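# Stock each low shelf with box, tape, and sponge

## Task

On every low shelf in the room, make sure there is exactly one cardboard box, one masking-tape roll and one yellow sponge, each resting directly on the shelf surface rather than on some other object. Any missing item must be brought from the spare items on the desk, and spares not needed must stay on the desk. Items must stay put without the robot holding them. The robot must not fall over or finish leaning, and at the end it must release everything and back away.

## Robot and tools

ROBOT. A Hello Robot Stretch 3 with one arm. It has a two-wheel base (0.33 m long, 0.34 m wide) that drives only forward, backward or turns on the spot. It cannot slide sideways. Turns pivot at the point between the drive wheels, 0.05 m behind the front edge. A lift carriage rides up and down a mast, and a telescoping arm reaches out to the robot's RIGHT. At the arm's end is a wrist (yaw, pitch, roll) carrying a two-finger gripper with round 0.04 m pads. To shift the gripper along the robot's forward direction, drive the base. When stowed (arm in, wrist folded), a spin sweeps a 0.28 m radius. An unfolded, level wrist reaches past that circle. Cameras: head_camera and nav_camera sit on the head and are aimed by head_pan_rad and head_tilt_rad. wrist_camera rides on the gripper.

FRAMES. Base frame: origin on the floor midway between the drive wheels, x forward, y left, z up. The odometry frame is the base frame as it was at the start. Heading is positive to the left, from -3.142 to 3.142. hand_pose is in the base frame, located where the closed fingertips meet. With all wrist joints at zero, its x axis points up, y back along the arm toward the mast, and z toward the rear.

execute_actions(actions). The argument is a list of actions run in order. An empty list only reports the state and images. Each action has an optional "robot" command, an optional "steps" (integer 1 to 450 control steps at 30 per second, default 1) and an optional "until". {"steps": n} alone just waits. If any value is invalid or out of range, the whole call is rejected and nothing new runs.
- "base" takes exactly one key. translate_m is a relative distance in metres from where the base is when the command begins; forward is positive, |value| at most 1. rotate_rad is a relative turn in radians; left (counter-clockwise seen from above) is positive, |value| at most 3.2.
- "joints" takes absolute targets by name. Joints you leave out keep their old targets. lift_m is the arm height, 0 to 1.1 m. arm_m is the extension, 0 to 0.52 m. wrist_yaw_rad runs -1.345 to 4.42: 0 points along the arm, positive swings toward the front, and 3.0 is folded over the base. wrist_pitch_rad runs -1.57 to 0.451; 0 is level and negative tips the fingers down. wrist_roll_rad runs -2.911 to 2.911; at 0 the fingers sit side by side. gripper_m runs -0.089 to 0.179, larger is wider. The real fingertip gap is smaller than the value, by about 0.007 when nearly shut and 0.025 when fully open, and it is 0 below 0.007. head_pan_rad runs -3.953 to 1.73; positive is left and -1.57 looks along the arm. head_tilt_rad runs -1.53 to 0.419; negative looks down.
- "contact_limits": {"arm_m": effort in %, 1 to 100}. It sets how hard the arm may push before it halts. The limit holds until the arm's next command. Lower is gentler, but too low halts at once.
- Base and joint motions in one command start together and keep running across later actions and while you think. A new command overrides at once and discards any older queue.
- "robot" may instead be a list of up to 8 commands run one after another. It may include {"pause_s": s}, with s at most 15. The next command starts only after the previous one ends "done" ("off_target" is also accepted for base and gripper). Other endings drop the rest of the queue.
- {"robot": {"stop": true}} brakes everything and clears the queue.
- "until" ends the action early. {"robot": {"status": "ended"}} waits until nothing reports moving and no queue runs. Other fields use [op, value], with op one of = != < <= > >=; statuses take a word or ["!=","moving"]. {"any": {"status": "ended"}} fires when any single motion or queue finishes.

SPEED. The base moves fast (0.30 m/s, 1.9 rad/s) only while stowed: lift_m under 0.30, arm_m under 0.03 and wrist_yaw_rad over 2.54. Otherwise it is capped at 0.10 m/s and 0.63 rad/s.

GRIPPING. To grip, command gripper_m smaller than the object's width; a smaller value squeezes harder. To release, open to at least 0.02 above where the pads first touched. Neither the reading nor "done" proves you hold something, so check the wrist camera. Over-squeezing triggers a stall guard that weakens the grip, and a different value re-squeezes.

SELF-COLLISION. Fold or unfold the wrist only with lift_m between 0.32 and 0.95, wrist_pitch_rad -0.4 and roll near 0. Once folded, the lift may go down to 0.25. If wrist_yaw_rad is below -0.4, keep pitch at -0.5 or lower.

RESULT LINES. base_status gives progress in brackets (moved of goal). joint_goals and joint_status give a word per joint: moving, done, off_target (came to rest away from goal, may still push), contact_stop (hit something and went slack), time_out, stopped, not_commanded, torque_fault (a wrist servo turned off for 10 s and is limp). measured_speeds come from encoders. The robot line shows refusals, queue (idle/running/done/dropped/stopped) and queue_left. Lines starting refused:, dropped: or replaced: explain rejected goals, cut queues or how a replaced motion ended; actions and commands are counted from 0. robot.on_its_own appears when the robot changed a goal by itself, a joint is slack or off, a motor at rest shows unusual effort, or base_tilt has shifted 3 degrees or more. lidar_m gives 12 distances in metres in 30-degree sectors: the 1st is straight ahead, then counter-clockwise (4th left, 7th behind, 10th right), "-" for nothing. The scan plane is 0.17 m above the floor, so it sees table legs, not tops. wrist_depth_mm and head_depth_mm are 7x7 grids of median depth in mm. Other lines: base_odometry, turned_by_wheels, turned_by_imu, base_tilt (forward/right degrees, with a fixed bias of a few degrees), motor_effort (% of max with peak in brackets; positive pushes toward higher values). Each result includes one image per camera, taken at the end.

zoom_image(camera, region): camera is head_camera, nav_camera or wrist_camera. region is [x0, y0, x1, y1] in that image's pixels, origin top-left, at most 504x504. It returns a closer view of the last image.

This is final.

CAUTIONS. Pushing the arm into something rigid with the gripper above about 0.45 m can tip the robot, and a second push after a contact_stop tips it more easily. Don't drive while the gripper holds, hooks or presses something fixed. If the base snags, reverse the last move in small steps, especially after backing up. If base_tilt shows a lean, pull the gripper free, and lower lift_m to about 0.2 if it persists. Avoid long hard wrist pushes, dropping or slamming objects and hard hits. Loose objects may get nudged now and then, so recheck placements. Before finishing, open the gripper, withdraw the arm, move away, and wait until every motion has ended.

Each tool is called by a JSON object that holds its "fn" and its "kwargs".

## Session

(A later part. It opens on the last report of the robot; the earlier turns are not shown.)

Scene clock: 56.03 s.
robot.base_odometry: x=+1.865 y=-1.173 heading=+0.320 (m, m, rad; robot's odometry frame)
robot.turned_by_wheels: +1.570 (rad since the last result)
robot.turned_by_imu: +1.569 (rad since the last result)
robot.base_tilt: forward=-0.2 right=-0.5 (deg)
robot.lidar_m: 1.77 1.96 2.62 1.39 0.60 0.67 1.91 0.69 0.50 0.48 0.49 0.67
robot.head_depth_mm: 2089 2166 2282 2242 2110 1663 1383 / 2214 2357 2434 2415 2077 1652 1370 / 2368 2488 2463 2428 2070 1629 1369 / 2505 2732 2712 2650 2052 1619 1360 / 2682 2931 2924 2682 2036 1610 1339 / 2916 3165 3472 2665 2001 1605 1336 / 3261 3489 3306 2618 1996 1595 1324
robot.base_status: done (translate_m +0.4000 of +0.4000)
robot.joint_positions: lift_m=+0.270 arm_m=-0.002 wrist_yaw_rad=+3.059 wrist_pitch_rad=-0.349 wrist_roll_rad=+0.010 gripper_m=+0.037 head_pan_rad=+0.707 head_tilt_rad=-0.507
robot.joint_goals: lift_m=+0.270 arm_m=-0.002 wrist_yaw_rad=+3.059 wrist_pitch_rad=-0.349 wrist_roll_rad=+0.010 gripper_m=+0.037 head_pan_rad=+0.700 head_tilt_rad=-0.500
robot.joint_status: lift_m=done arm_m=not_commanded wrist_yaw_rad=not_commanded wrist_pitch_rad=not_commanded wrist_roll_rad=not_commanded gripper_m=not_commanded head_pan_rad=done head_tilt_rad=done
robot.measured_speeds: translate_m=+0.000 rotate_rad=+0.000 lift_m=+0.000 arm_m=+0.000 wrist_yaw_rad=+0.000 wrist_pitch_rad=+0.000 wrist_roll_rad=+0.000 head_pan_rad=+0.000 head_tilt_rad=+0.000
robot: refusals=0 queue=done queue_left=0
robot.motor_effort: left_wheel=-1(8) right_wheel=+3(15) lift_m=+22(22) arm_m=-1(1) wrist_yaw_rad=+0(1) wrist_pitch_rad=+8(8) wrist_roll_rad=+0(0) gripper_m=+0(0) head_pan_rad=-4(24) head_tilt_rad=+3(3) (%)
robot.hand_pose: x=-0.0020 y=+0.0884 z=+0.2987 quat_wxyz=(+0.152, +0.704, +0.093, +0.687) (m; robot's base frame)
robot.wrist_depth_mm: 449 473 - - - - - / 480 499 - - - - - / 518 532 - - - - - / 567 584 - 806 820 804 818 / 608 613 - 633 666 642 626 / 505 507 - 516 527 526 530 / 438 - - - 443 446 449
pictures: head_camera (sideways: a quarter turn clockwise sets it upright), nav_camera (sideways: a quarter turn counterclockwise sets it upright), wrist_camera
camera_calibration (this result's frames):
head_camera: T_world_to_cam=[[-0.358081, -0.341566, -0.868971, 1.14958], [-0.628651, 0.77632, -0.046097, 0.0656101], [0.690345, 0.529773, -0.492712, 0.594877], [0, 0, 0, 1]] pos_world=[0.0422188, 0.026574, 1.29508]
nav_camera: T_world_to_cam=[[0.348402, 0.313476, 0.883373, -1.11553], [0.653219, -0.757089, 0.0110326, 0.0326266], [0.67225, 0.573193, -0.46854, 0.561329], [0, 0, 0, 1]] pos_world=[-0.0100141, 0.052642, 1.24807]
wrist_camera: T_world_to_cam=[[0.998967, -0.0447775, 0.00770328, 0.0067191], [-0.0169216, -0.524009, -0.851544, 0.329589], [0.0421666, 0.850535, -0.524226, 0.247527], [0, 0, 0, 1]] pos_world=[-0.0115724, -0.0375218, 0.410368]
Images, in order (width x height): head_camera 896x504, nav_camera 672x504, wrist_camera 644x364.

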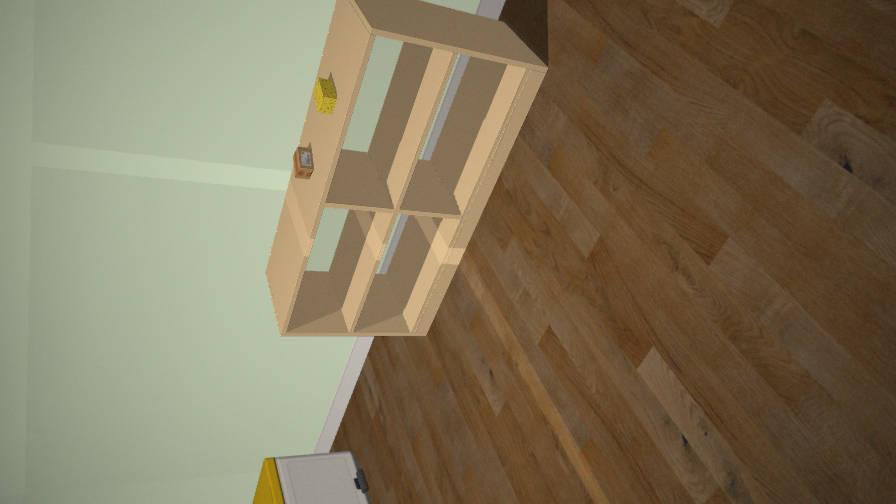

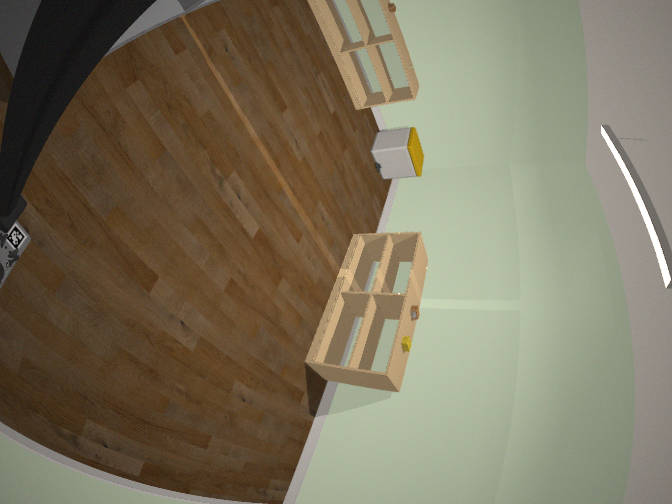

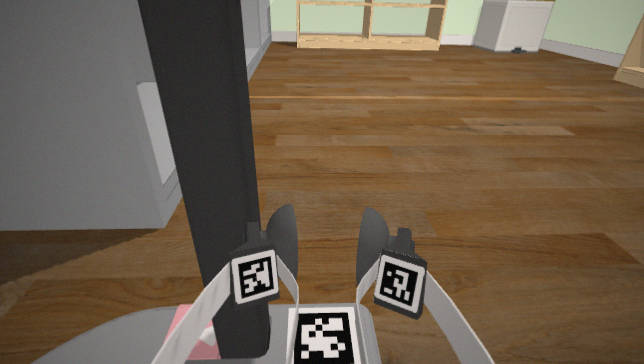

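Shelf 2 needs tape. Look at shelf 3.

{"fn": "execute_actions", "kwargs": {"actions": [{"robot":{"joints":{"head_pan_rad":1.4,"head_tilt_rad":-0.3}},"steps":200,"until":{"robot":{"status":"ended"}}}]}}

Scene clock: 58.67 s.
robot.base_odometry: x=+1.865 y=-1.173 heading=+0.320 (m, m, rad; robot's odometry frame)
robot.turned_by_wheels: +0.000 (rad since the last result)
robot.turned_by_imu: +0.000 (rad since the last result)
robot.base_tilt: forward=+0.0 right=-0.5 (deg)
robot.lidar_m: 1.77 1.97 2.62 1.39 0.60 0.67 1.90 0.69 0.50 0.48 0.49 0.67
robot.head_depth_mm: 3186 3294 3514 3409 2889 2055 1625 / 3094 3264 3451 3676 2843 2069 1606 / 3073 3132 3328 3407 2871 2041 1618 / 2977 3166 3277 3293 2814 2063 1593 / 2861 3023 3235 3299 2774 2013 1585 / 2846 2963 3171 3218 2749 2013 1584 / 2772 2898 3062 3216 2698 1990 1582
robot.base_status: done (translate_m +0.4000 of +0.4000)
robot.joint_positions: lift_m=+0.270 arm_m=-0.002 wrist_yaw_rad=+3.059 wrist_pitch_rad=-0.349 wrist_roll_rad=+0.010 gripper_m=+0.037 head_pan_rad=+1.393 head_tilt_rad=-0.310
robot.joint_goals: lift_m=+0.270 arm_m=-0.002 wrist_yaw_rad=+3.059 wrist_pitch_rad=-0.349 wrist_roll_rad=+0.010 gripper_m=+0.037 head_pan_rad=+1.400 head_tilt_rad=-0.300
robot.joint_status: lift_m=done arm_m=not_commanded wrist_yaw_rad=not_commanded wrist_pitch_rad=not_commanded wrist_roll_rad=not_commanded gripper_m=not_commanded head_pan_rad=done head_tilt_rad=done
robot.measured_speeds: translate_m=+0.000 rotate_rad=+0.000 lift_m=+0.000 arm_m=+0.000 wrist_yaw_rad=+0.000 wrist_pitch_rad=+0.000 wrist_roll_rad=+0.000 head_pan_rad=+0.000 head_tilt_rad=+0.000
robot: refusals=0 queue=done queue_left=0
robot.motor_effort: left_wheel=-1(1) right_wheel=+3(3) lift_m=+22(22) arm_m=-1(1) wrist_yaw_rad=+0(0) wrist_pitch_rad=+8(8) wrist_roll_rad=+0(0) gripper_m=+0(0) head_pan_rad=+5(49) head_tilt_rad=+5(25) (%)
robot.hand_pose: x=-0.0020 y=+0.0884 z=+0.2987 quat_wxyz=(+0.152, +0.704, +0.093, +0.687) (m; robot's base frame)
robot.wrist_depth_mm: 446 480 - - - - - / 477 495 - - - - - / 519 537 - - - - - / 561 586 - 807 819 826 819 / 602 609 - 630 661 637 643 / 504 508 - 514 526 532 541 / 442 - - - 440 447 452
pictures: head_camera (sideways: a quarter turn clockwise sets it upright), nav_camera (sideways: a quarter turn counterclockwise sets it upright), wrist_camera
camera_calibration (this result's frames):
head_camera: T_world_to_cam=[[-0.029141, -0.31504, -0.948631, 1.25151], [-0.976652, 0.211055, -0.0400894, 0.0599228], [0.212843, 0.925314, -0.313835, 0.365015], [0, 0, 0, 1]] pos_world=[0.0173034, 0.0438771, 1.30418]
nav_camera: T_world_to_cam=[[0.0390291, 0.284891, 0.957765, -1.21072], [0.984592, -0.174473, 0.0117752, 0.0296355], [0.170458, 0.942548, -0.28731, 0.328546], [0, 0, 0, 1]] pos_world=[-0.0379289, 0.040424, 1.25364]
wrist_camera: T_world_to_cam=[[0.998967, -0.0447775, 0.00770319, 0.00671913], [-0.0169217, -0.524009, -0.851544, 0.329589], [0.0421666, 0.850535, -0.524226, 0.247527], [0, 0, 0, 1]] pos_world=[-0.0115724, -0.0375218, 0.410368]
Images, in order (width x height): head_camera 896x504, nav_camera 672x504, wrist_camera 644x364.

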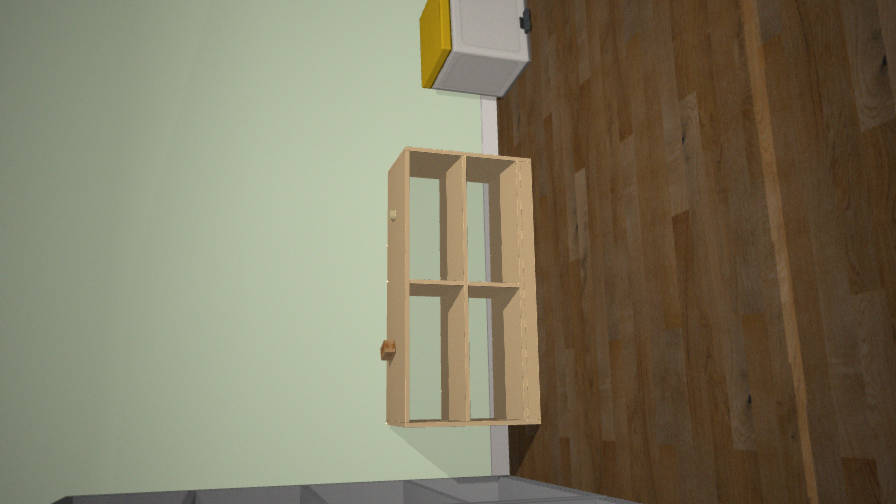

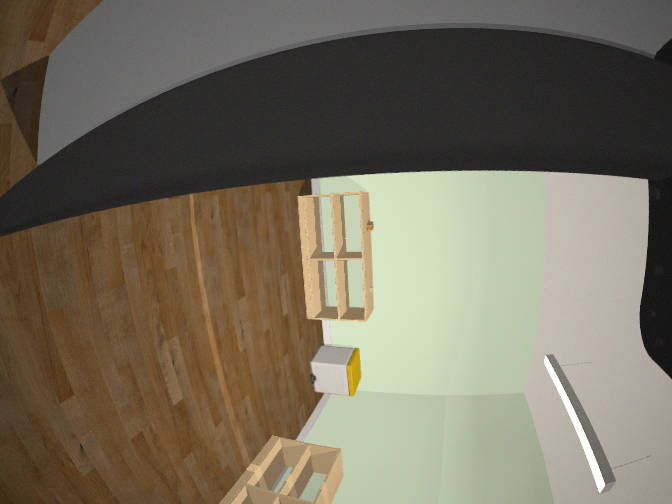

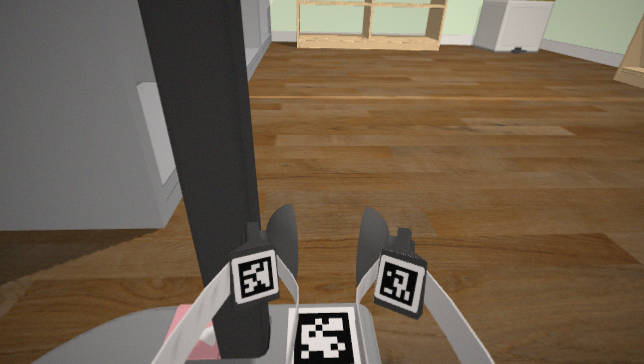

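{"fn": "execute_actions", "kwargs": {"actions": [{"robot":[{"base":{"translate_m":-1.0},"joints":{"head_pan_rad":-1.2,"head_tilt_rad":-0.7}},{"base":{"translate_m":-0.4}},{"base":{"rotate_rad":1.57}},{"base":{"translate_m":1.0}},{"base":{"translate_m":1.0}},{"base":{"rotate_rad":1.57}},{"joints":{"lift_m":0.9,"wrist_pitch_rad":-0.4}},{"joints":{"wrist_yaw_rad":0,"gripper_m":0.15}}],"steps":450,"until":{"robot":{"status":"ended"}}},{"steps":450,"until":{"robot":{"status":"ended"}}}]}}

Scene clock: 93.37 s.
robot.base_odometry: x=-0.091 y=+0.286 heading=-2.823 (m, m, rad; robot's odometry frame)
robot.turned_by_wheels: +3.140 (rad since the last result)
robot.turned_by_imu: +3.138 (rad since the last result)
robot.base_tilt: forward=+0.0 right=-0.5 (deg)
robot.lidar_m: 0.86 0.75 1.07 2.46 0.89 0.64 0.61 0.63 0.85 0.79 0.73 1.17
robot.head_depth_mm: 1049 1152 1225 902 758 686 - / 1081 1201 1204 931 753 1379 1283 / 1114 1242 1192 917 750 1431 1296 / 1160 1283 1180 914 779 1488 - / 1190 1334 1160 903 793 - - / 1240 1373 1145 891 1174 1356 1199 / 1299 1424 1139 886 1563 1381 1202
robot.base_status: done (rotate_rad +1.5699 of +1.5700)
robot.joint_positions: lift_m=+0.900 arm_m=-0.002 wrist_yaw_rad=+1.309 wrist_pitch_rad=-0.414 wrist_roll_rad=+0.010 gripper_m=+0.145 head_pan_rad=-1.193 head_tilt_rad=-0.692
robot.joint_goals: lift_m=+0.900 arm_m=-0.002 wrist_yaw_rad=+0.000 wrist_pitch_rad=-0.400 wrist_roll_rad=+0.010 gripper_m=+0.150 head_pan_rad=-1.200 head_tilt_rad=-0.700
robot.joint_status: lift_m=done arm_m=not_commanded wrist_yaw_rad=moving wrist_pitch_rad=done wrist_roll_rad=not_commanded gripper_m=moving head_pan_rad=done head_tilt_rad=done
robot.measured_speeds: translate_m=+0.000 rotate_rad=+0.000 lift_m=+0.000 arm_m=+0.000 wrist_yaw_rad=-1.998 wrist_pitch_rad=+0.000 wrist_roll_rad=+0.000 head_pan_rad=+0.000 head_tilt_rad=+0.000
robot: refusals=0 queue=running queue_left=0
robot.motor_effort: left_wheel=-2(7) right_wheel=+3(13) lift_m=+36(38) arm_m=-2(1) wrist_yaw_rad=-7(8) wrist_pitch_rad=+7(8) wrist_roll_rad=+0(0) gripper_m=+60(88) head_pan_rad=-3(54) head_tilt_rad=-5(29) (%)
robot.hand_pose: x=+0.1958 y=-0.2017 z=+0.9132 quat_wxyz=(+0.636, +0.538, -0.463, +0.303) (m; robot's base frame)
robot.wrist_depth_mm: 794 859 909 977 - - 966 / 866 913 986 - - - 956 / 918 - - - 777 753 754 / 725 - - - - 570 563 / 905 832 - - - 489 461 / 825 - - - - - 381 / 945 - - - - - 340
pictures: head_camera (sideways: a quarter turn clockwise sets it upright), nav_camera (sideways: a quarter turn counterclockwise sets it upright), wrist_camera
camera_calibration (this result's frames):
head_camera: T_world_to_cam=[[-0.263234, 0.590272, -0.763077, 1.01094], [0.934661, 0.351986, -0.0501486, 0.0613371], [0.238992, -0.726419, -0.644358, 0.79492], [0, 0, 0, 1]] pos_world=[0.0188063, -0.0408754, 1.28672]
nav_camera: T_world_to_cam=[[0.240926, -0.574899, 0.78195, -0.982628], [-0.92699, -0.374955, 0.00994212, 0.0436882], [0.287481, -0.727255, -0.623261, 0.764975], [0, 0, 0, 1]] pos_world=[0.0573232, 0.00780143, 1.24471]
wrist_camera: T_world_to_cam=[[-0.221329, -0.975185, 0.00520076, -0.155072], [-0.565154, 0.123918, -0.815626, 0.909444], [0.794742, -0.183461, -0.578556, 0.501717], [0, 0, 0, 1]] pos_world=[0.0809183, -0.171875, 1.03284]
Images, in order (width x height): head_camera 896x504, nav_camera 672x504, wrist_camera 644x364.

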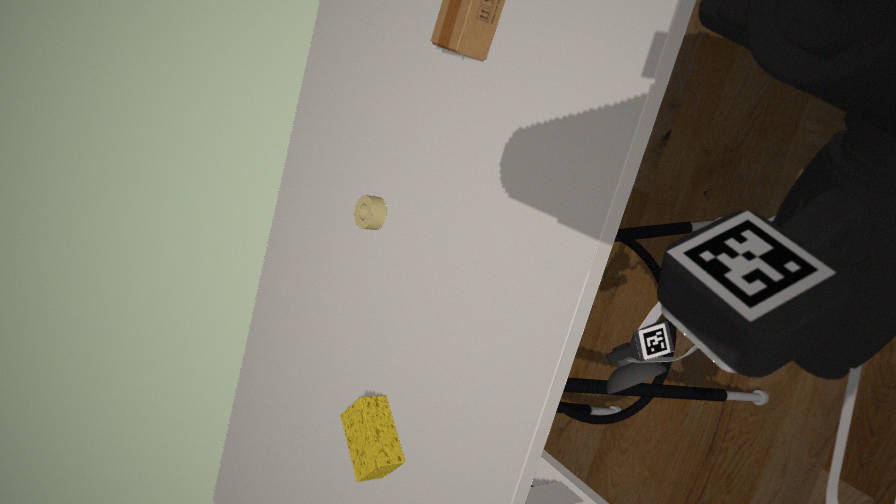

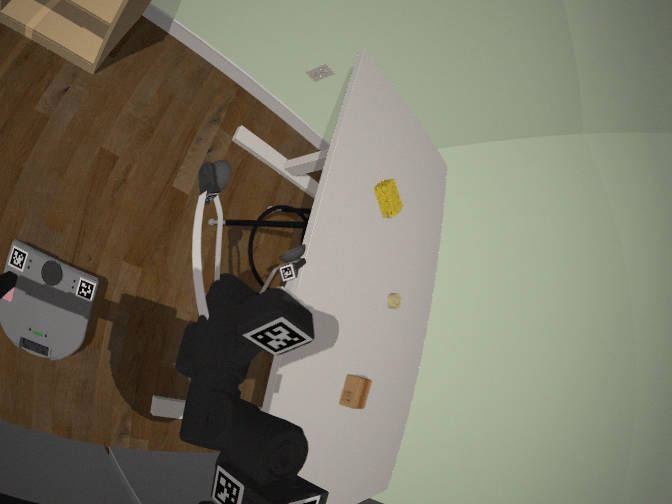

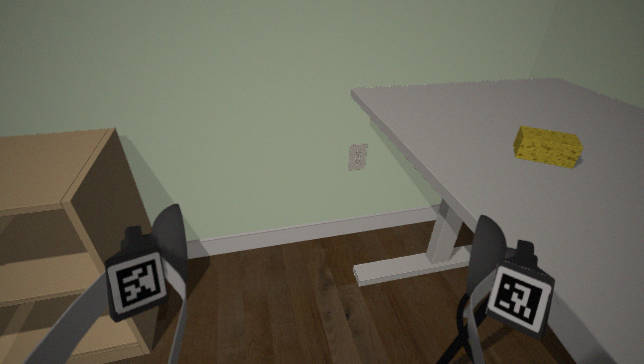

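{"fn": "execute_actions", "kwargs": {"actions": [{"robot":[{"base":{"translate_m":0.25},"joints":{"wrist_yaw_rad":0,"wrist_pitch_rad":-0.3,"arm_m":0.35,"lift_m":0.8,"gripper_m":0.12}}],"steps":450,"until":{"robot":{"status":"ended"}}}]}}

Scene clock: 102.13 s.
robot.base_odometry: x=-0.329 y=+0.208 heading=-2.823 (m, m, rad; robot's odometry frame)
robot.turned_by_wheels: +0.000 (rad since the last result)
robot.turned_by_imu: +0.000 (rad since the last result)
robot.base_tilt: forward=-0.1 right=-0.6 (deg)
robot.lidar_m: 0.87 0.52 0.93 2.47 1.25 0.90 0.86 0.89 1.03 0.77 0.61 0.91
robot.head_depth_mm: 1047 1157 1218 953 741 1356 1245 / 1074 1195 1223 924 751 1347 1233 / 1111 1237 1199 920 750 1420 1232 / 1155 1282 1184 894 762 1358 1222 / 1191 1328 1164 889 797 1397 1217 / 1229 1371 1146 890 1442 1394 1206 / 1239 1364 1138 883 1562 1361 1198
robot.base_status: done (translate_m +0.2500 of +0.2500)
robot.joint_positions: lift_m=+0.800 arm_m=+0.350 wrist_yaw_rad=+0.002 wrist_pitch_rad=-0.324 wrist_roll_rad=+0.010 gripper_m=+0.120 head_pan_rad=-1.193 head_tilt_rad=-0.692
robot.joint_goals: lift_m=+0.800 arm_m=+0.350 wrist_yaw_rad=+0.000 wrist_pitch_rad=-0.300 wrist_roll_rad=+0.010 gripper_m=+0.120 head_pan_rad=-1.200 head_tilt_rad=-0.700
robot.joint_status: lift_m=done arm_m=done wrist_yaw_rad=done wrist_pitch_rad=done wrist_roll_rad=not_commanded gripper_m=done head_pan_rad=done head_tilt_rad=done
robot.measured_speeds: translate_m=+0.000 rotate_rad=+0.000 lift_m=+0.000 arm_m=+0.000 wrist_yaw_rad=+0.000 wrist_pitch_rad=+0.000 wrist_roll_rad=+0.000 head_pan_rad=+0.000 head_tilt_rad=+0.000
robot: refusals=0 queue=done queue_left=0
robot.motor_effort: left_wheel=-1(2) right_wheel=+3(9) lift_m=+22(35) arm_m=+3(4) wrist_yaw_rad=-2(6) wrist_pitch_rad=+12(13) wrist_roll_rad=+0(0) gripper_m=-1(88) head_pan_rad=-3(4) head_tilt_rad=-5(5) (%)
robot.hand_pose: x=-0.0211 y=-0.7299 z=+0.8346 quat_wxyz=(+0.695, +0.114, -0.701, -0.114) (m; robot's base frame)
robot.wrist_depth_mm: 596 604 596 599 587 582 594 / 646 641 639 630 633 646 622 / 594 612 615 640 660 656 661 / 435 438 449 457 463 470 474 / 341 350 350 341 359 362 362 / 280 286 283 288 291 307 275 / 240 239 242 245 246 240 246
pictures: head_camera (sideways: a quarter turn clockwise sets it upright), nav_camera (sideways: a quarter turn counterclockwise sets it upright), wrist_camera
camera_calibration (this result's frames):
head_camera: T_world_to_cam=[[-0.263234, 0.590271, -0.763078, 1.01094], [0.934661, 0.351986, -0.0501486, 0.0613371], [0.238991, -0.72642, -0.644358, 0.79492], [0, 0, 0, 1]] pos_world=[0.0188063, -0.0408754, 1.28672]
nav_camera: T_world_to_cam=[[0.240925, -0.574899, 0.781951, -0.982628], [-0.92699, -0.374955, 0.00994212, 0.0436882], [0.28748, -0.727256, -0.623261, 0.764975], [0, 0, 0, 1]] pos_world=[0.0573232, 0.0078014, 1.24471]
wrist_camera: T_world_to_cam=[[-0.999172, -0.0397595, 0.00864717, -0.0542283], [-0.0274656, 0.502249, -0.864287, 1.11625], [0.0300206, -0.863808, -0.502925, -0.0441702], [0, 0, 0, 1]] pos_world=[-0.0221989, -0.600948, 0.943017]
Images, in order (width x height): head_camera 896x504, nav_camera 672x504, wrist_camera 644x364.

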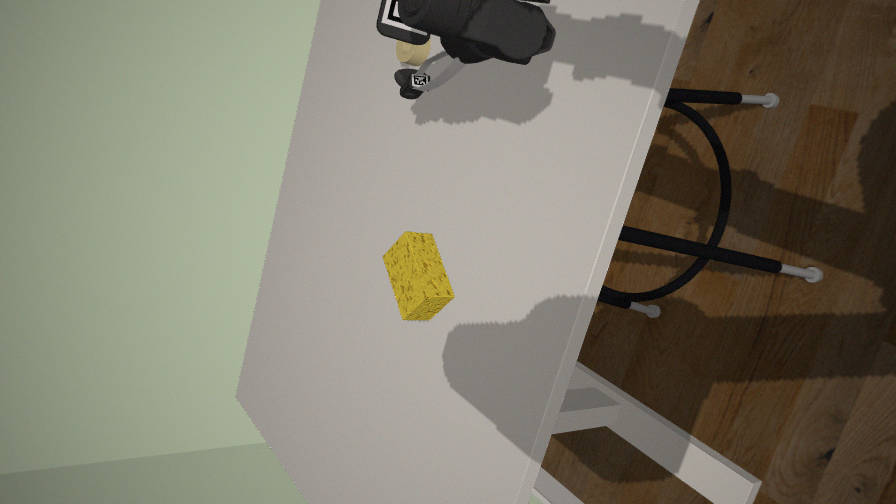

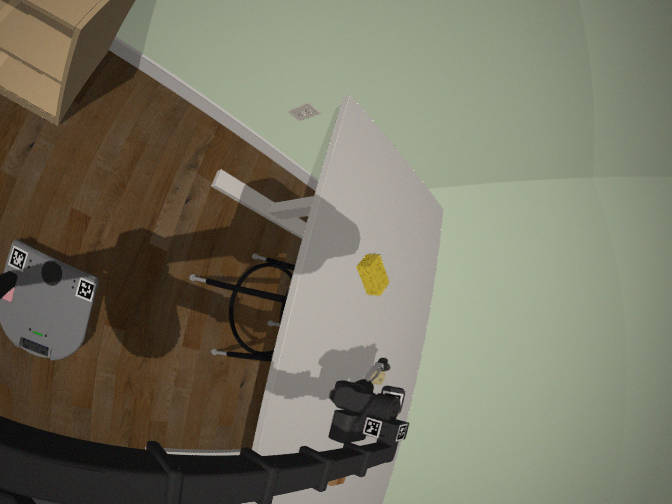

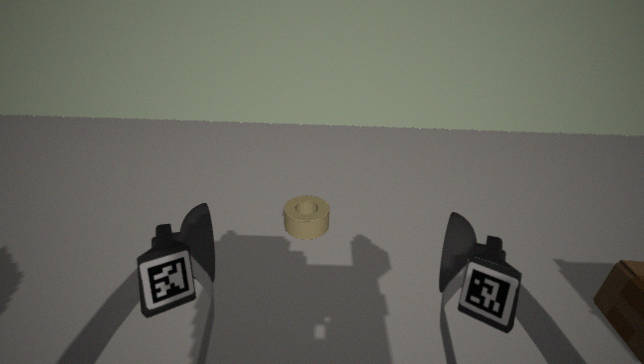

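{"fn": "execute_actions", "kwargs": {"actions": [{"robot":[{"base":{"translate_m":0.025},"joints":{"lift_m":0.705}},{"joints":{"arm_m":0.49}}],"steps":450,"until":{"robot":{"status":"ended"}}}]}}

Scene clock: 108.40 s.
robot.base_odometry: x=-0.352 y=+0.200 heading=-2.823 (m, m, rad; robot's odometry frame)
robot.turned_by_wheels: +0.000 (rad since the last result)
robot.turned_by_imu: +0.000 (rad since the last result)
robot.base_tilt: forward=-0.1 right=-0.5 (deg)
robot.lidar_m: 0.84 0.49 0.92 2.48 1.29 0.92 0.89 0.91 1.04 0.61 0.61 0.88
robot.head_depth_mm: 1042 1143 1214 970 755 1354 1255 / 1080 1182 1198 922 752 1336 1235 / 1113 1229 1194 921 748 1414 1225 / 1155 1275 1188 882 763 1341 1208 / 1194 1326 1165 900 791 1389 1220 / 1231 1372 1147 891 1445 1383 1206 / 1217 1330 1135 884 1559 1353 1204
robot.base_status: done (translate_m +0.0250 of +0.0250)
robot.joint_positions: lift_m=+0.705 arm_m=+0.490 wrist_yaw_rad=+0.002 wrist_pitch_rad=-0.324 wrist_roll_rad=+0.010 gripper_m=+0.120 head_pan_rad=-1.193 head_tilt_rad=-0.692
robot.joint_goals: lift_m=+0.705 arm_m=+0.490 wrist_yaw_rad=+0.000 wrist_pitch_rad=-0.300 wrist_roll_rad=+0.010 gripper_m=+0.120 head_pan_rad=-1.200 head_tilt_rad=-0.700
robot.joint_status: lift_m=done arm_m=done wrist_yaw_rad=done wrist_pitch_rad=done wrist_roll_rad=not_commanded gripper_m=done head_pan_rad=done head_tilt_rad=done
robot.measured_speeds: translate_m=+0.000 rotate_rad=+0.000 lift_m=+0.000 arm_m=+0.000 wrist_yaw_rad=+0.000 wrist_pitch_rad=+0.000 wrist_roll_rad=+0.000 head_pan_rad=+0.000 head_tilt_rad=+0.000
robot: refusals=0 queue=done queue_left=0
robot.motor_effort: left_wheel=-1(3) right_wheel=+3(8) lift_m=+22(21) arm_m=+3(6) wrist_yaw_rad=-3(1) wrist_pitch_rad=+12(12) wrist_roll_rad=+0(0) gripper_m=-1(0) head_pan_rad=-4(3) head_tilt_rad=-5(4) (%)
robot.hand_pose: x=-0.0211 y=-0.8699 z=+0.7396 quat_wxyz=(+0.695, +0.114, -0.701, -0.114) (m; robot's base frame)
robot.wrist_depth_mm: 477 467 468 469 471 464 464 / 495 502 500 497 505 498 497 / 346 349 360 366 374 382 388 / 248 250 256 262 265 268 273 / 196 201 199 173 204 208 210 / 161 165 164 165 166 175 170 / 141 137 139 140 141 138 143
pictures: head_camera (sideways: a quarter turn clockwise sets it upright), nav_camera (sideways: a quarter turn counterclockwise sets it upright), wrist_camera
camera_calibration (this result's frames):
head_camera: T_world_to_cam=[[-0.263234, 0.590272, -0.763078, 1.01094], [0.934661, 0.351986, -0.0501486, 0.0613371], [0.238991, -0.72642, -0.644358, 0.79492], [0, 0, 0, 1]] pos_world=[0.0188063, -0.0408754, 1.28672]
nav_camera: T_world_to_cam=[[0.240925, -0.574899, 0.781951, -0.982628], [-0.92699, -0.374955, 0.00994212, 0.0436882], [0.28748, -0.727256, -0.623261, 0.764975], [0, 0, 0, 1]] pos_world=[0.0573233, 0.00780139, 1.24471]
wrist_camera: T_world_to_cam=[[-0.999173, -0.0397418, 0.00865112, -0.0589656], [-0.0274571, 0.502164, -0.864336, 1.10446], [0.030006, -0.863859, -0.50284, -0.212988], [0, 0, 0, 1]] pos_world=[-0.0222007, -0.740953, 0.848033]
Images, in order (width x height): head_camera 896x504, nav_camera 672x504, wrist_camera 644x364.

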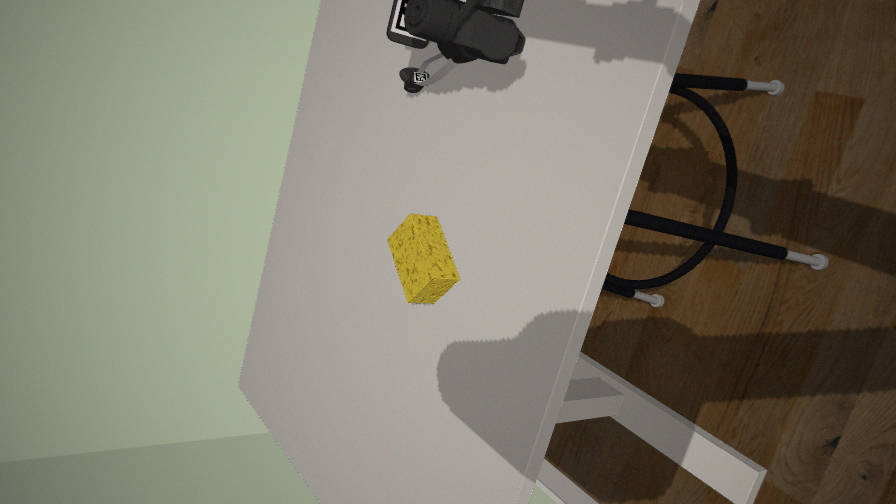

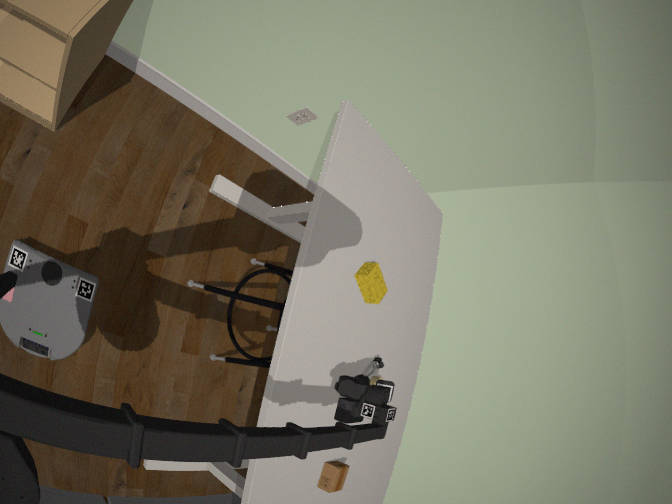

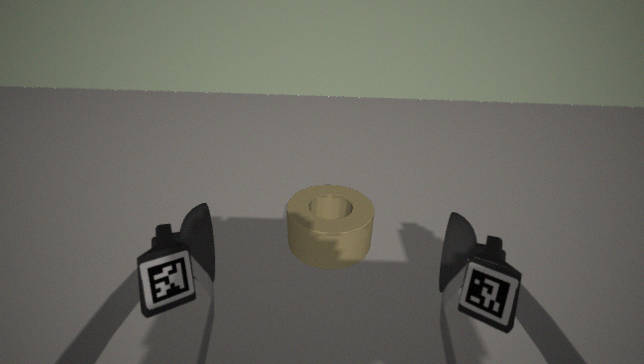

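{"fn": "execute_actions", "kwargs": {"actions": [{"robot":[{"joints":{"arm_m":0.515}},{"joints":{"gripper_m":0.02}},{"joints":{"lift_m":0.8}},{"joints":{"arm_m":0.0,"wrist_pitch_rad":-0.4}},{"joints":{"wrist_yaw_rad":3.0}},{"joints":{"lift_m":0.28}}],"steps":450,"until":{"robot":{"status":"ended"}}},{"steps":300,"until":{"robot":{"status":"ended"}}}]}}

Scene clock: 142.00 s.
robot.base_odometry: x=-0.352 y=+0.200 heading=-2.823 (m, m, rad; robot's odometry frame)
robot.turned_by_wheels: +0.000 (rad since the last result)
robot.turned_by_imu: +0.001 (rad since the last result)
robot.base_tilt: forward=-0.2 right=-0.4 (deg)
robot.lidar_m: 0.84 0.49 0.92 2.48 1.29 0.92 0.89 0.92 1.04 0.61 0.61 0.88
robot.head_depth_mm: 1047 1160 1211 939 759 1357 1233 / 1086 1190 1206 927 752 1352 1237 / 1120 1235 1200 918 748 1427 1231 / 1145 1274 1179 887 764 1362 1225 / 1186 1326 1165 900 793 1418 1213 / 1232 1386 1152 892 1451 1391 1206 / 1225 1334 1138 885 1570 1351 1204
robot.base_status: done (translate_m +0.0250 of +0.0250)
robot.joint_positions: lift_m=+0.280 arm_m=+0.000 wrist_yaw_rad=+2.997 wrist_pitch_rad=-0.417 wrist_roll_rad=+0.010 gripper_m=+0.021 head_pan_rad=-1.193 head_tilt_rad=-0.692
robot.joint_goals: lift_m=+0.280 arm_m=+0.000 wrist_yaw_rad=+3.000 wrist_pitch_rad=-0.400 wrist_roll_rad=+0.010 gripper_m=+0.020 head_pan_rad=-1.200 head_tilt_rad=-0.700
robot.joint_status: lift_m=done arm_m=done wrist_yaw_rad=done wrist_pitch_rad=done wrist_roll_rad=not_commanded gripper_m=done head_pan_rad=done head_tilt_rad=done
robot.measured_speeds: translate_m=+0.000 rotate_rad=+0.000 lift_m=+0.000 arm_m=+0.000 wrist_yaw_rad=+0.000 wrist_pitch_rad=+0.000 wrist_roll_rad=+0.000 head_pan_rad=+0.000 head_tilt_rad=+0.000
robot: refusals=0 queue=done queue_left=0
robot.motor_effort: left_wheel=-2(2) right_wheel=+3(3) lift_m=+22(39) arm_m=-4(7) wrist_yaw_rad=+4(5) wrist_pitch_rad=+9(12) wrist_roll_rad=+0(0) gripper_m=-12(91) head_pan_rad=-3(4) head_tilt_rad=-4(4) (%)
robot.hand_pose: x=+0.0111 y=+0.0769 z=+0.2931 quat_wxyz=(+0.197, +0.704, +0.095, +0.676) (m; robot's base frame)
robot.wrist_depth_mm: - - - - - 818 567 / - - - - - 892 855 / 886 894 914 943 894 778 796 / 691 709 715 720 742 664 610 / 573 573 - 173 614 589 501 / 483 502 - 149 - 495 473 / 429 - - - 427 432 432
pictures: head_camera (sideways: a quarter turn clockwise sets it upright), nav_camera (sideways: a quarter turn counterclockwise sets it upright), wrist_camera
camera_calibration (this result's frames):
head_camera: T_world_to_cam=[[-0.263234, 0.590273, -0.763077, 1.01094], [0.934661, 0.351986, -0.0501486, 0.0613371], [0.238991, -0.726419, -0.644359, 0.794921], [0, 0, 0, 1]] pos_world=[0.0188063, -0.0408754, 1.28672]
nav_camera: T_world_to_cam=[[0.240925, -0.5749, 0.78195, -0.982627], [-0.92699, -0.374954, 0.00994211, 0.0436882], [0.28748, -0.727255, -0.623262, 0.764976], [0, 0, 0, 1]] pos_world=[0.0573232, 0.00780144, 1.24471]
wrist_camera: T_world_to_cam=[[0.994375, -0.105799, 0.0050816, -0.00129642], [-0.0573811, -0.578394, -0.813737, 0.312575], [0.0890316, 0.808868, -0.581211, 0.273125], [0, 0, 0, 1]] pos_world=[-0.00509175, -0.0402679, 0.413104]
Images, in order (width x height): head_camera 896x504, nav_camera 672x504, wrist_camera 644x364.

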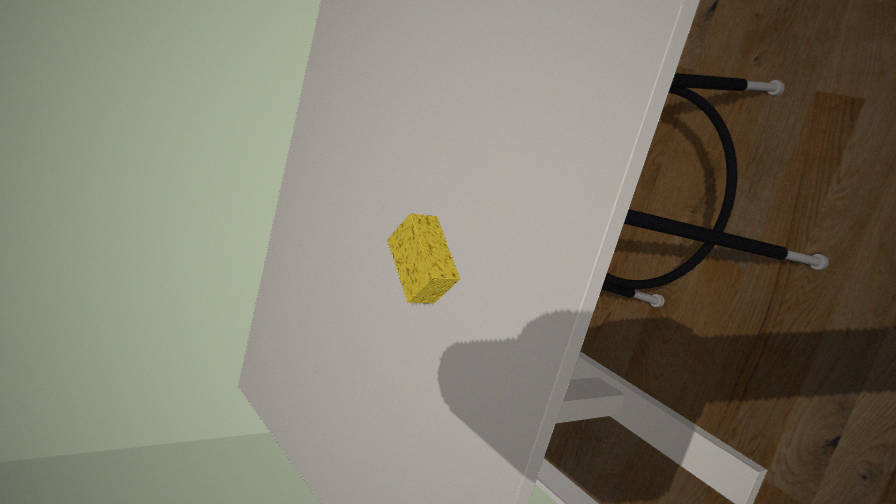

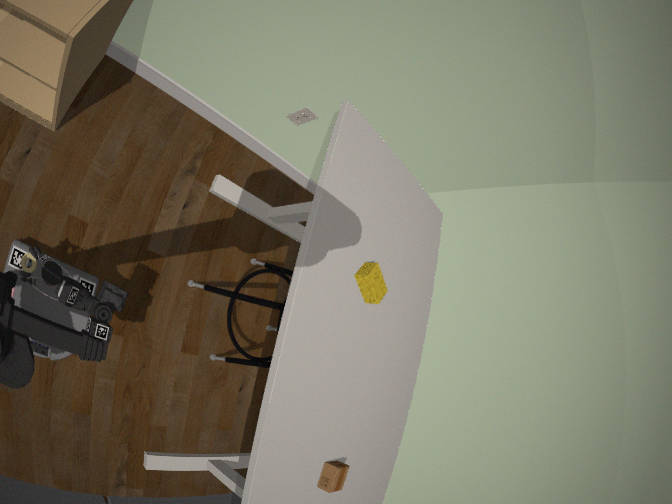

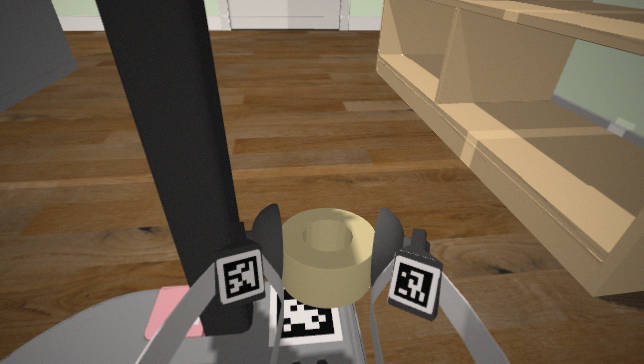

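{"fn": "execute_actions", "kwargs": {"actions": [{"robot":[{"base":{"translate_m":-0.275},"joints":{"head_pan_rad":-1.4}},{"base":{"rotate_rad":1.57}},{"base":{"translate_m":1.0}},{"base":{"translate_m":1.0}},{"base":{"rotate_rad":1.57}},{"base":{"translate_m":1.0}},{"base":{"translate_m":1.0}},{"base":{"translate_m":0.6}}],"steps":450,"until":{"robot":{"status":"ended"}}},{"steps":450,"until":{"robot":{"status":"ended"}}},{"robot":[{"base":{"rotate_rad":1.57}},{"base":{"translate_m":1.0}},{"base":{"translate_m":0.4}},{"joints":{"lift_m":0.8}},{"joints":{"wrist_yaw_rad":0}}],"steps":450,"until":{"robot":{"status":"ended"}}},{"steps":300,"until":{"robot":{"status":"ended"}}}]}}

Scene clock: 194.63 s.
robot.base_odometry: x=+2.569 y=+0.526 heading=+1.886 (m, m, rad; robot's odometry frame)
robot.turned_by_wheels: +4.710 (rad since the last result)
robot.turned_by_imu: +4.707 (rad since the last result)
robot.base_tilt: forward=+0.0 right=-0.5 (deg)
robot.lidar_m: 1.52 1.67 1.80 1.51 2.03 1.90 1.82 0.94 0.95 0.65 0.82 1.46
robot.head_depth_mm: 873 972 1084 1121 957 1101 1212 / 885 985 1102 1104 945 1125 1230 / 897 998 1122 1106 971 555 - / 905 1006 1141 1085 964 1258 1219 / 921 1027 1155 1079 1133 1256 1212 / 933 1037 1175 1067 1148 1276 1203 / 950 1056 1200 1057 1135 1301 1200
robot.base_status: done (translate_m +0.4000 of +0.4000)
robot.joint_positions: lift_m=+0.800 arm_m=+0.000 wrist_yaw_rad=+0.003 wrist_pitch_rad=-0.418 wrist_roll_rad=+0.010 gripper_m=+0.021 head_pan_rad=-1.393 head_tilt_rad=-0.692
robot.joint_goals: lift_m=+0.800 arm_m=+0.000 wrist_yaw_rad=+0.000 wrist_pitch_rad=-0.400 wrist_roll_rad=+0.010 gripper_m=+0.020 head_pan_rad=-1.400 head_tilt_rad=-0.700
robot.joint_status: lift_m=done arm_m=done wrist_yaw_rad=done wrist_pitch_rad=done wrist_roll_rad=not_commanded gripper_m=done head_pan_rad=done head_tilt_rad=done
robot.measured_speeds: translate_m=+0.000 rotate_rad=+0.000 lift_m=+0.000 arm_m=+0.000 wrist_yaw_rad=+0.000 wrist_pitch_rad=+0.000 wrist_roll_rad=+0.000 head_pan_rad=+0.000 head_tilt_rad=+0.000
robot: refusals=0 queue=done queue_left=0
robot.motor_effort: left_wheel=-1(9) right_wheel=+3(14) lift_m=+36(38) arm_m=-4(4) wrist_yaw_rad=-4(7) wrist_pitch_rad=+9(9) wrist_roll_rad=+0(0) gripper_m=-12(12) head_pan_rad=-4(24) head_tilt_rad=-4(5) (%)
robot.hand_pose: x=-0.0208 y=-0.3697 z=+0.8124 quat_wxyz=(+0.689, +0.147, -0.695, -0.147) (m; robot's base frame)
robot.wrist_depth_mm: 729 731 718 712 738 720 716 / 796 781 783 782 789 782 778 / 864 720 712 735 742 762 831 / 537 550 558 574 570 568 585 / 627 785 792 173 770 774 688 / - 690 697 149 - 709 696 / 902 844 869 861 854 858 749
pictures: head_camera (sideways: a quarter turn clockwise sets it upright), nav_camera (sideways: a quarter turn counterclockwise sets it upright), wrist_camera
camera_calibration (this result's frames):
head_camera: T_world_to_cam=[[-0.14068, 0.630888, -0.763013, 1.01011], [0.985971, 0.159206, -0.0501503, 0.0610263], [0.0898367, -0.759364, -0.644435, 0.795929], [0, 0, 0, 1]] pos_world=[0.0104286, -0.0425838, 1.28671]
nav_camera: T_world_to_cam=[[0.121872, -0.61139, 0.781888, -0.981821], [-0.983019, -0.183237, 0.00994144, 0.0440308], [0.137193, -0.769822, -0.623339, 0.765993], [0, 0, 0, 1]] pos_world=[0.0578509, -0.00252919, 1.24471]
wrist_camera: T_world_to_cam=[[-0.999116, -0.0417362, 0.00507366, -0.0372596], [-0.0283899, 0.580715, -0.813612, 0.904011], [0.0310108, -0.813037, -0.581386, 0.338441], [0, 0, 0, 1]] pos_world=[-0.0220571, -0.251362, 0.932468]
Images, in order (width x height): head_camera 896x504, nav_camera 672x504, wrist_camera 644x364.

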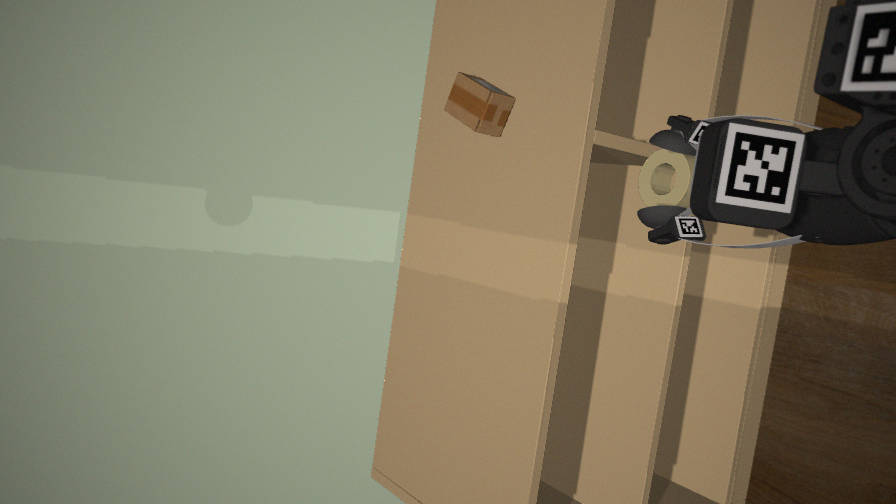

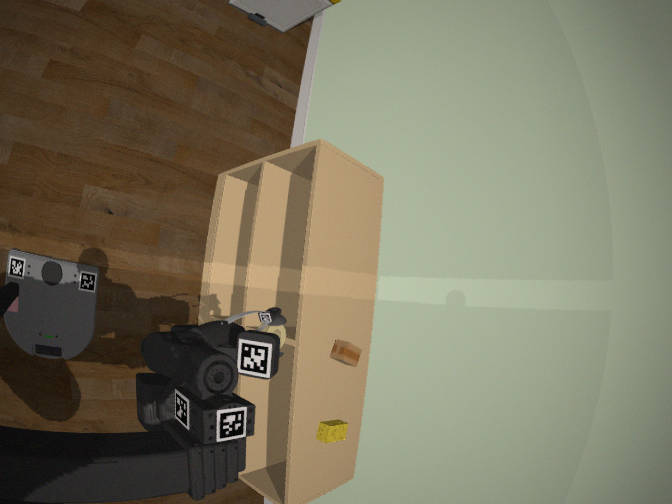

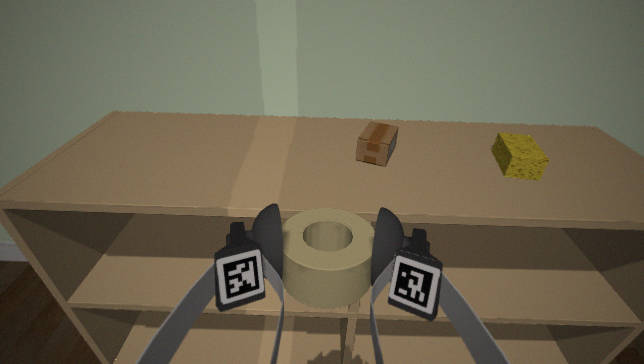

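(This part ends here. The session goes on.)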